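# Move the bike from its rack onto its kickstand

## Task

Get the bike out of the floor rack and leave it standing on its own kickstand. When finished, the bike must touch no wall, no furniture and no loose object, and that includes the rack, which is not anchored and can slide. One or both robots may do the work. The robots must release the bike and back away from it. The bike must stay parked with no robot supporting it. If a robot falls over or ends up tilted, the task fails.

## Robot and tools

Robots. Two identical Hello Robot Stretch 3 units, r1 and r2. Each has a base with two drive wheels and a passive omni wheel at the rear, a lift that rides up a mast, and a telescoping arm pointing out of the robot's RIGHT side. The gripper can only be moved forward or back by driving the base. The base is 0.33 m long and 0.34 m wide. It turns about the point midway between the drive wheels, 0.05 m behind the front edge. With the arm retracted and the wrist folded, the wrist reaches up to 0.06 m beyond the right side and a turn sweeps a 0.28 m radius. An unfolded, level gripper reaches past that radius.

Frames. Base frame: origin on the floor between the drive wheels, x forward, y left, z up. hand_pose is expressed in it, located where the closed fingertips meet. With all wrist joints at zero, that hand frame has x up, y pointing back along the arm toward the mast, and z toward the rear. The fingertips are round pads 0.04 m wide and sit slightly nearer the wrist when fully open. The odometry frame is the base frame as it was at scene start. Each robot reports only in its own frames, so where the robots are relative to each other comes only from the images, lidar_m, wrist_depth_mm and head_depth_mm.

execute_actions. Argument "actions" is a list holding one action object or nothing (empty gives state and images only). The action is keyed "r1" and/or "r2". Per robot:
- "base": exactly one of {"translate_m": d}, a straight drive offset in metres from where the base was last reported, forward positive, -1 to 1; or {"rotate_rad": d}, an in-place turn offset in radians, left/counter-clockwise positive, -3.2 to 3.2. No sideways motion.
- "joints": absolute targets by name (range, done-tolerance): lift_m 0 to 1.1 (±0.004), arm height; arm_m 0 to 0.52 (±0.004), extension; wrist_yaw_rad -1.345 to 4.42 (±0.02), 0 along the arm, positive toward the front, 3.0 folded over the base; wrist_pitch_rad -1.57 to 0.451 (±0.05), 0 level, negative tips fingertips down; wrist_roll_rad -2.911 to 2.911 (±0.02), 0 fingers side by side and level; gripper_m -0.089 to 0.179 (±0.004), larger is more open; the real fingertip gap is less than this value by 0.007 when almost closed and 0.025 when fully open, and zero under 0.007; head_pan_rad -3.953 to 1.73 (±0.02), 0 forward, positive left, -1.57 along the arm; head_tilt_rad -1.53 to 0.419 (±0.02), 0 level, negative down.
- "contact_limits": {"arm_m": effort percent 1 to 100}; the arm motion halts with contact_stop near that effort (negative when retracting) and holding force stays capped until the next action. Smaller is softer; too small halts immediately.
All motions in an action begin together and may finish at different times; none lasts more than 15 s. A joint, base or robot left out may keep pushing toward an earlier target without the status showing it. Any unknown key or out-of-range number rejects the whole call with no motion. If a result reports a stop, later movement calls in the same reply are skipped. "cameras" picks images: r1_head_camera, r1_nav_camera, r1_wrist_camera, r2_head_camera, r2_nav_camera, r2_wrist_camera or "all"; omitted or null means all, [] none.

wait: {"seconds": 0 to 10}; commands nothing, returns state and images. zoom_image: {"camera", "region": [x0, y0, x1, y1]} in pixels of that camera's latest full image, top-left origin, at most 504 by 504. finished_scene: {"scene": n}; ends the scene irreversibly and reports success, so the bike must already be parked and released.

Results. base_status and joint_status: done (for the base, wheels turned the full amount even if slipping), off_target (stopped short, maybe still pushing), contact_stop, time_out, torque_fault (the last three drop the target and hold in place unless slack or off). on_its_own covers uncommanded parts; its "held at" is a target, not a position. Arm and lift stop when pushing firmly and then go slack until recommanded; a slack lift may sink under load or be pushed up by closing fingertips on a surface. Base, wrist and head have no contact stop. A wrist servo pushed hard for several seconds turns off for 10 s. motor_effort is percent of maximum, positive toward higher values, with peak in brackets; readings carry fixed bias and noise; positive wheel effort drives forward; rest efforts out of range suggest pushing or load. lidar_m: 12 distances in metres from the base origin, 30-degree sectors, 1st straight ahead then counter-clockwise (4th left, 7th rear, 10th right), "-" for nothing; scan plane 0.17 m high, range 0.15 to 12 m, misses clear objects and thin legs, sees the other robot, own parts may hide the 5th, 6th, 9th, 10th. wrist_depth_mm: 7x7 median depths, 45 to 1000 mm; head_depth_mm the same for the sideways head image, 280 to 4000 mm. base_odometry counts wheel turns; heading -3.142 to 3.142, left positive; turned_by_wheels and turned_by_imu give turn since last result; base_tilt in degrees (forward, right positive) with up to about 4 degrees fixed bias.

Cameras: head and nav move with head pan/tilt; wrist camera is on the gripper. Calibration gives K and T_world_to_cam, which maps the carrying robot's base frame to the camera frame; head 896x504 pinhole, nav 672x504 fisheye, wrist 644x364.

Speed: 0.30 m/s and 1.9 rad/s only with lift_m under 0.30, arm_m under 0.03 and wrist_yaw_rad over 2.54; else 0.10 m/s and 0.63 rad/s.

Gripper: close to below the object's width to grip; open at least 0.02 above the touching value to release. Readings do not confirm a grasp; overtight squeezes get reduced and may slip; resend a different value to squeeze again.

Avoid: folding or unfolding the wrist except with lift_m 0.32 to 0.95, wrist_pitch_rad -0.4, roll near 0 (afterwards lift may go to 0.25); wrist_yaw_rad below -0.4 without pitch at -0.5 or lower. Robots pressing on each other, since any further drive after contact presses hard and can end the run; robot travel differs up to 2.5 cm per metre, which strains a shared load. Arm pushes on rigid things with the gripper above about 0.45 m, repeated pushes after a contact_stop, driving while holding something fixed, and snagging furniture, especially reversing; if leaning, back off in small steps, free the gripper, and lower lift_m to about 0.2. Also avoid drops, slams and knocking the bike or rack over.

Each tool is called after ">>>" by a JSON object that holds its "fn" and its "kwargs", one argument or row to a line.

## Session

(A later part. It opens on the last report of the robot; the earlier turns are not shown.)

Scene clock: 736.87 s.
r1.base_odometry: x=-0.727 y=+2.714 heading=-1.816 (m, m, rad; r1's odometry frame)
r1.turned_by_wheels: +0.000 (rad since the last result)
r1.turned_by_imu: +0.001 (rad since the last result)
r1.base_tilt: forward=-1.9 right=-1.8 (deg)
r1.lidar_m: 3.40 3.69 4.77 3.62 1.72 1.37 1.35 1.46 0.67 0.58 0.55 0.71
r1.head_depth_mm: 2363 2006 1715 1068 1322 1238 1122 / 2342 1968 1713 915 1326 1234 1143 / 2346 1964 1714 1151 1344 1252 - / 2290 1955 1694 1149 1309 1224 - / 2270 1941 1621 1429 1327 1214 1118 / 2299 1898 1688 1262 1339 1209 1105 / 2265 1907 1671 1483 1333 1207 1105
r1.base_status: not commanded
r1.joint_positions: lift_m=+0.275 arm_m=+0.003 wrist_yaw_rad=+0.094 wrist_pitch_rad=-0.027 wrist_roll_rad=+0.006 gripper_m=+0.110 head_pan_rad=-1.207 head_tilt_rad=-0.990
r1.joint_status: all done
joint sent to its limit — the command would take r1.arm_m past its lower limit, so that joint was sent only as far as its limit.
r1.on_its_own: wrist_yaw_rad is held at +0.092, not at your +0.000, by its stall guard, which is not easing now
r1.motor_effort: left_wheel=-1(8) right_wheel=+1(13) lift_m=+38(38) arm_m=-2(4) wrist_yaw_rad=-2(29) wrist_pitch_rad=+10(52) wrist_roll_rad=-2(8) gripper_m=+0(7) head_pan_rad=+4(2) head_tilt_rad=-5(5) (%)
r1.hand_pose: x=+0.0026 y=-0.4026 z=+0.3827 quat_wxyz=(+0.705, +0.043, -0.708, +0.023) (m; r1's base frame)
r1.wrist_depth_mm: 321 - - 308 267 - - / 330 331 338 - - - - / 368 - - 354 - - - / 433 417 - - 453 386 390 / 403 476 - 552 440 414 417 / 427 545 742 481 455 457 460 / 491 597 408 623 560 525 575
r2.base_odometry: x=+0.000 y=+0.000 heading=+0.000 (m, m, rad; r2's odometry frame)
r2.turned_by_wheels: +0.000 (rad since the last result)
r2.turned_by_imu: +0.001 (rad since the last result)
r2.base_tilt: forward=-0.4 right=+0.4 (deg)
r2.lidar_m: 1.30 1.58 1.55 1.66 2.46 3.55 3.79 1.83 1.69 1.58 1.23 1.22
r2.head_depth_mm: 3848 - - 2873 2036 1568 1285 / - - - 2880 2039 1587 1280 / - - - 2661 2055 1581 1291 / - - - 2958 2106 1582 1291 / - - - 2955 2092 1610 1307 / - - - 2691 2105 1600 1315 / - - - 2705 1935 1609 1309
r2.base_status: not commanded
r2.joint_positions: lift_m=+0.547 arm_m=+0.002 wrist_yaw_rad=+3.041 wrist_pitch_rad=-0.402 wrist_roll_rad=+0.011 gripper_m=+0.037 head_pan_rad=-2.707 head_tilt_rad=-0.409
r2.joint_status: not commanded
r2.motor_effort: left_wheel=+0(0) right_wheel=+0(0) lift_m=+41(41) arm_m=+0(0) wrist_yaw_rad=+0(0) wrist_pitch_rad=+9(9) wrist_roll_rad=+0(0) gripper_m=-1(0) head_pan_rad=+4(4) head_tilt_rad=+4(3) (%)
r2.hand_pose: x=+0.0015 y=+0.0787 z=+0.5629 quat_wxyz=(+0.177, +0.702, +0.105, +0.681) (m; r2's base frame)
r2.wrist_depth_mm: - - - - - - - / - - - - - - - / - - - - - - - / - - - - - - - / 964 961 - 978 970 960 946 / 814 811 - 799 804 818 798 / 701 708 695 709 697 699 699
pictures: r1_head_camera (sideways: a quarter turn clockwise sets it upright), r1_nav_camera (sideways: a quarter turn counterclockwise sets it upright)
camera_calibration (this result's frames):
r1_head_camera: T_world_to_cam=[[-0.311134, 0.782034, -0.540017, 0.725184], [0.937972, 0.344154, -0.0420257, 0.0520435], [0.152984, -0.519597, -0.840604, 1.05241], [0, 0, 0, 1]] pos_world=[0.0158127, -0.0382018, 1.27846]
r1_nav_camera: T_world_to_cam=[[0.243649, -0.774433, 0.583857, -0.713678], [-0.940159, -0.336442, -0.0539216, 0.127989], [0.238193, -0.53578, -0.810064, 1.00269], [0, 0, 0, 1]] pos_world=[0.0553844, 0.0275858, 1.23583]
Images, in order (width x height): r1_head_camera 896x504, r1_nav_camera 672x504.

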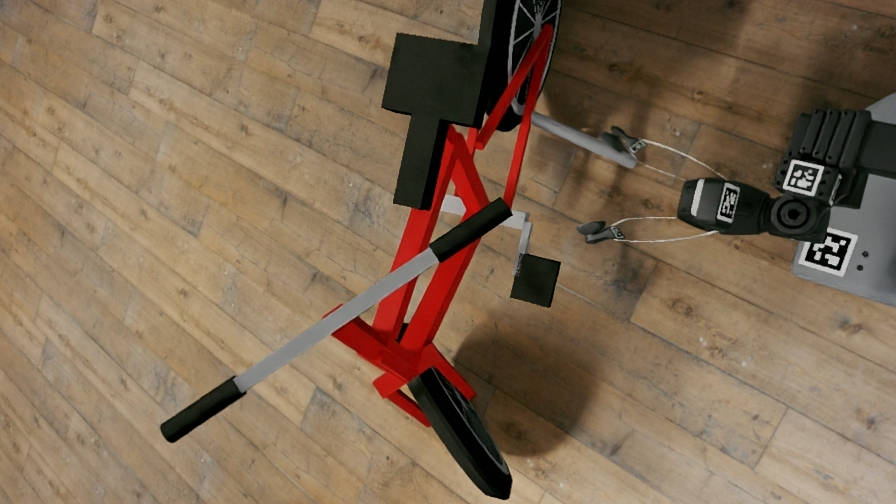

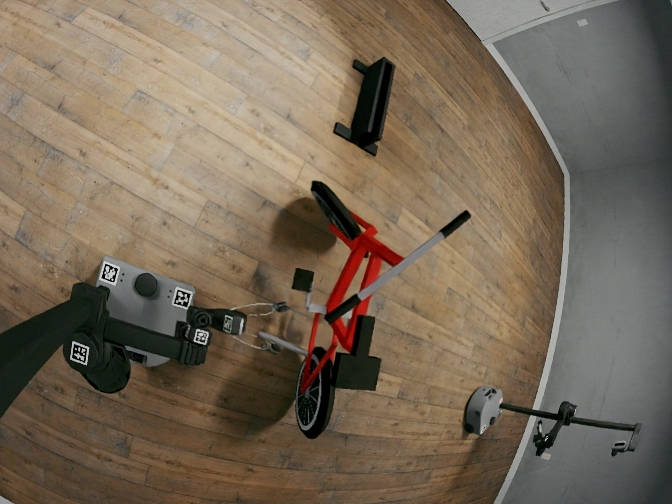

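>>> {"fn": "execute_actions", "kwargs": {
  "actions": [
    {"r1":{"joints":{"lift_m":0.5,"wrist_yaw_rad":1.5}}}
  ],
  "cameras": []
}}

>>> {"fn": "execute_actions", "kwargs": {
  "actions": [
    {"r1":{"base":{"translate_m":0.8}}}
  ],
  "cameras": ["r1_nav_camera"]
}}

>>> {"fn": "finished_scene", "kwargs": {
  "scene": 1
}}

Scene clock: 755.00 s.
r1.base_odometry: x=-0.727 y=+2.714 heading=-1.816 (m, m, rad; r1's odometry frame)
r1.turned_by_wheels: +0.000 (rad since the last result)
r1.turned_by_imu: +0.001 (rad since the last result)
r1.base_tilt: forward=-1.9 right=-1.9 (deg)
r1.lidar_m: 3.40 3.69 4.79 3.59 1.72 1.37 1.35 1.46 0.67 0.58 0.55 0.71
r1.head_depth_mm: 2346 1970 1721 1067 1319 1241 1128 / 2341 1990 1715 913 1319 1246 - / 2300 1977 1721 1150 1357 1259 - / 2312 1941 1689 1159 1311 1244 - / 2243 1934 1628 1420 1338 1250 1114 / 2237 1886 1674 1261 1352 1211 1111 / 2243 1917 1665 1478 1325 1223 1105
r1.base_status: not commanded
r1.joint_positions: lift_m=+0.500 arm_m=+0.003 wrist_yaw_rad=+1.497 wrist_pitch_rad=-0.026 wrist_roll_rad=+0.006 gripper_m=+0.110 head_pan_rad=-1.207 head_tilt_rad=-0.990
r1.joint_status: all done
r1.motor_effort: left_wheel=-1(1) right_wheel=+1(1) lift_m=+43(44) arm_m=-3(3) wrist_yaw_rad=+3(4) wrist_pitch_rad=+10(11) wrist_roll_rad=-2(2) gripper_m=+1(0) head_pan_rad=+3(4) head_tilt_rad=-4(5) (%)
r1.hand_pose: x=+0.2335 y=-0.1672 z=+0.6078 quat_wxyz=(+0.523, +0.489, -0.513, +0.473) (m; r1's base frame)
r1.wrist_depth_mm: - - - - - - - / - - - - - - - / - - - - - - - / - - - - - - - / - - - - - - - / - - - - - - - / - 987 965 894 903 851 445
r2.base_odometry: x=+0.000 y=+0.000 heading=+0.000 (m, m, rad; r2's odometry frame)
r2.turned_by_wheels: +0.000 (rad since the last result)
r2.turned_by_imu: +0.001 (rad since the last result)
r2.base_tilt: forward=-0.4 right=+0.5 (deg)
r2.lidar_m: 1.30 1.58 1.56 1.67 2.45 3.54 3.79 1.84 1.69 1.58 1.23 1.22
r2.head_depth_mm: 3830 - - 2866 2030 1557 1282 / - - - 2915 2054 1578 1282 / - - - 2696 2059 1584 1295 / - - - 2988 2064 1592 1293 / - - - 2979 2074 1588 1299 / - - - 2656 2076 1601 1308 / - - - 2669 1946 1609 1306
r2.base_status: not commanded
r2.joint_positions: lift_m=+0.547 arm_m=+0.002 wrist_yaw_rad=+3.041 wrist_pitch_rad=-0.402 wrist_roll_rad=+0.011 gripper_m=+0.037 head_pan_rad=-2.707 head_tilt_rad=-0.409
r2.joint_status: not commanded
r2.motor_effort: left_wheel=+0(0) right_wheel=+1(1) lift_m=+41(42) arm_m=+0(1) wrist_yaw_rad=-1(1) wrist_pitch_rad=+9(9) wrist_roll_rad=+0(0) gripper_m=-1(1) head_pan_rad=+3(4) head_tilt_rad=+3(3) (%)
r2.hand_pose: x=+0.0015 y=+0.0787 z=+0.5629 quat_wxyz=(+0.177, +0.702, +0.105, +0.681) (m; r2's base frame)
r2.wrist_depth_mm: - - - - - - - / - - - - - - - / - - - - - - - / - - - - - - - / 956 953 - 920 966 937 935 / 826 803 - 811 786 801 777 / 703 712 692 701 707 704 688
pictures: none
No camera images: the call's "cameras" was empty. Leave "cameras" out to get every camera's image.

Scene clock: 763.93 s.
r1.base_odometry: x=-0.921 y=+1.938 heading=-1.816 (m, m, rad; r1's odometry frame)
r1.turned_by_wheels: +0.000 (rad since the last result)
r1.turned_by_imu: -0.002 (rad since the last result)
r1.base_tilt: forward=-2.0 right=-1.8 (deg)
r1.lidar_m: 2.62 2.83 4.26 4.61 2.73 2.16 2.15 0.78 0.52 4.11 3.35 2.65
r1.head_depth_mm: 2365 1978 1703 1514 1300 1216 1116 / 2344 1966 1695 1519 1347 1249 - / 2328 1971 1718 1513 1355 1251 - / 2286 1969 1696 1456 1345 1247 - / 2269 1937 1680 1379 1342 1244 1111 / 2261 1923 1687 1407 1350 1211 1113 / 2276 1899 1664 1403 1331 1231 1106
r1.base_status: done
r1.joint_positions: lift_m=+0.500 arm_m=+0.003 wrist_yaw_rad=+1.497 wrist_pitch_rad=-0.026 wrist_roll_rad=+0.006 gripper_m=+0.110 head_pan_rad=-1.207 head_tilt_rad=-0.990
r1.joint_status: not commanded
r1.motor_effort: left_wheel=-1(5) right_wheel=+0(5) lift_m=+43(43) arm_m=-3(2) wrist_yaw_rad=+3(4) wrist_pitch_rad=+10(10) wrist_roll_rad=-2(3) gripper_m=-1(0) head_pan_rad=+3(3) head_tilt_rad=-6(5) (%)
r1.hand_pose: x=+0.2335 y=-0.1672 z=+0.6078 quat_wxyz=(+0.523, +0.489, -0.513, +0.473) (m; r1's base frame)
r1.wrist_depth_mm: - - - - - - - / - - - - - - - / - - - - - - - / - - - - - - - / - - - - - - - / - - - - - - - / - 972 964 951 925 857 854
r2.base_odometry: x=+0.000 y=+0.000 heading=+0.000 (m, m, rad; r2's odometry frame)
r2.turned_by_wheels: +0.000 (rad since the last result)
r2.turned_by_imu: +0.002 (rad since the last result)
r2.base_tilt: forward=-0.4 right=+0.5 (deg)
r2.lidar_m: 1.29 1.58 1.56 1.66 2.46 3.54 3.78 1.84 1.70 1.58 1.24 1.21
r2.head_depth_mm: 3895 - - 2916 2024 1566 1276 / - - - 2912 2044 1578 1289 / - - - 2690 2045 1583 1284 / - - - 2949 2084 1585 1303 / - - - 2801 2058 1595 1305 / - - - 2664 2093 1613 1300 / - - - 2717 1928 1610 1303
r2.base_status: not commanded
r2.joint_positions: lift_m=+0.547 arm_m=+0.002 wrist_yaw_rad=+3.041 wrist_pitch_rad=-0.402 wrist_roll_rad=+0.011 gripper_m=+0.037 head_pan_rad=-2.707 head_tilt_rad=-0.409
r2.joint_status: not commanded
r2.motor_effort: left_wheel=+0(0) right_wheel=+0(0) lift_m=+42(42) arm_m=+0(0) wrist_yaw_rad=+0(0) wrist_pitch_rad=+9(9) wrist_roll_rad=+0(0) gripper_m=-1(1) head_pan_rad=+4(4) head_tilt_rad=+2(3) (%)
r2.hand_pose: x=+0.0015 y=+0.0787 z=+0.5629 quat_wxyz=(+0.177, +0.702, +0.105, +0.681) (m; r2's base frame)
r2.wrist_depth_mm: - - - - - - - / - - - - - - - / - - - - - - - / - - - - - - - / 938 957 - 961 949 933 958 / 817 820 - 804 798 805 811 / 713 703 690 698 714 691 692
pictures: r1_nav_camera (sideways: a quarter turn counterclockwise sets it upright)
camera_calibration (this result's frames):
r1_nav_camera: T_world_to_cam=[[0.243649, -0.774433, 0.583857, -0.713678], [-0.940159, -0.336442, -0.0539216, 0.127989], [0.238193, -0.53578, -0.810064, 1.00269], [0, 0, 0, 1]] pos_world=[0.0553844, 0.0275858, 1.23583]
Images, in order (width x height): r1_nav_camera 672x504.

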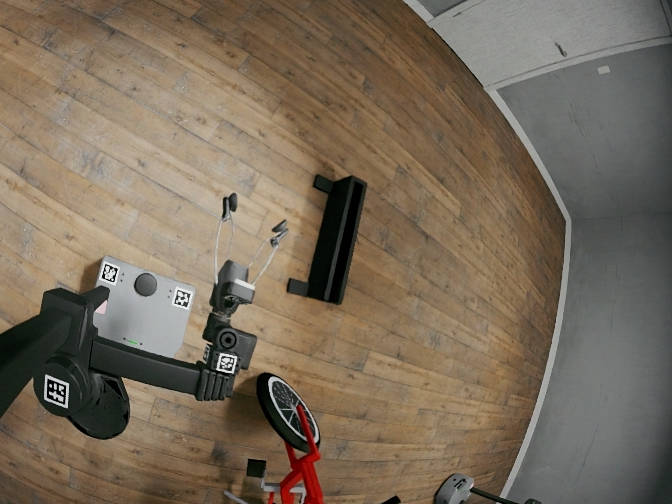

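The scene is finished: the task was done.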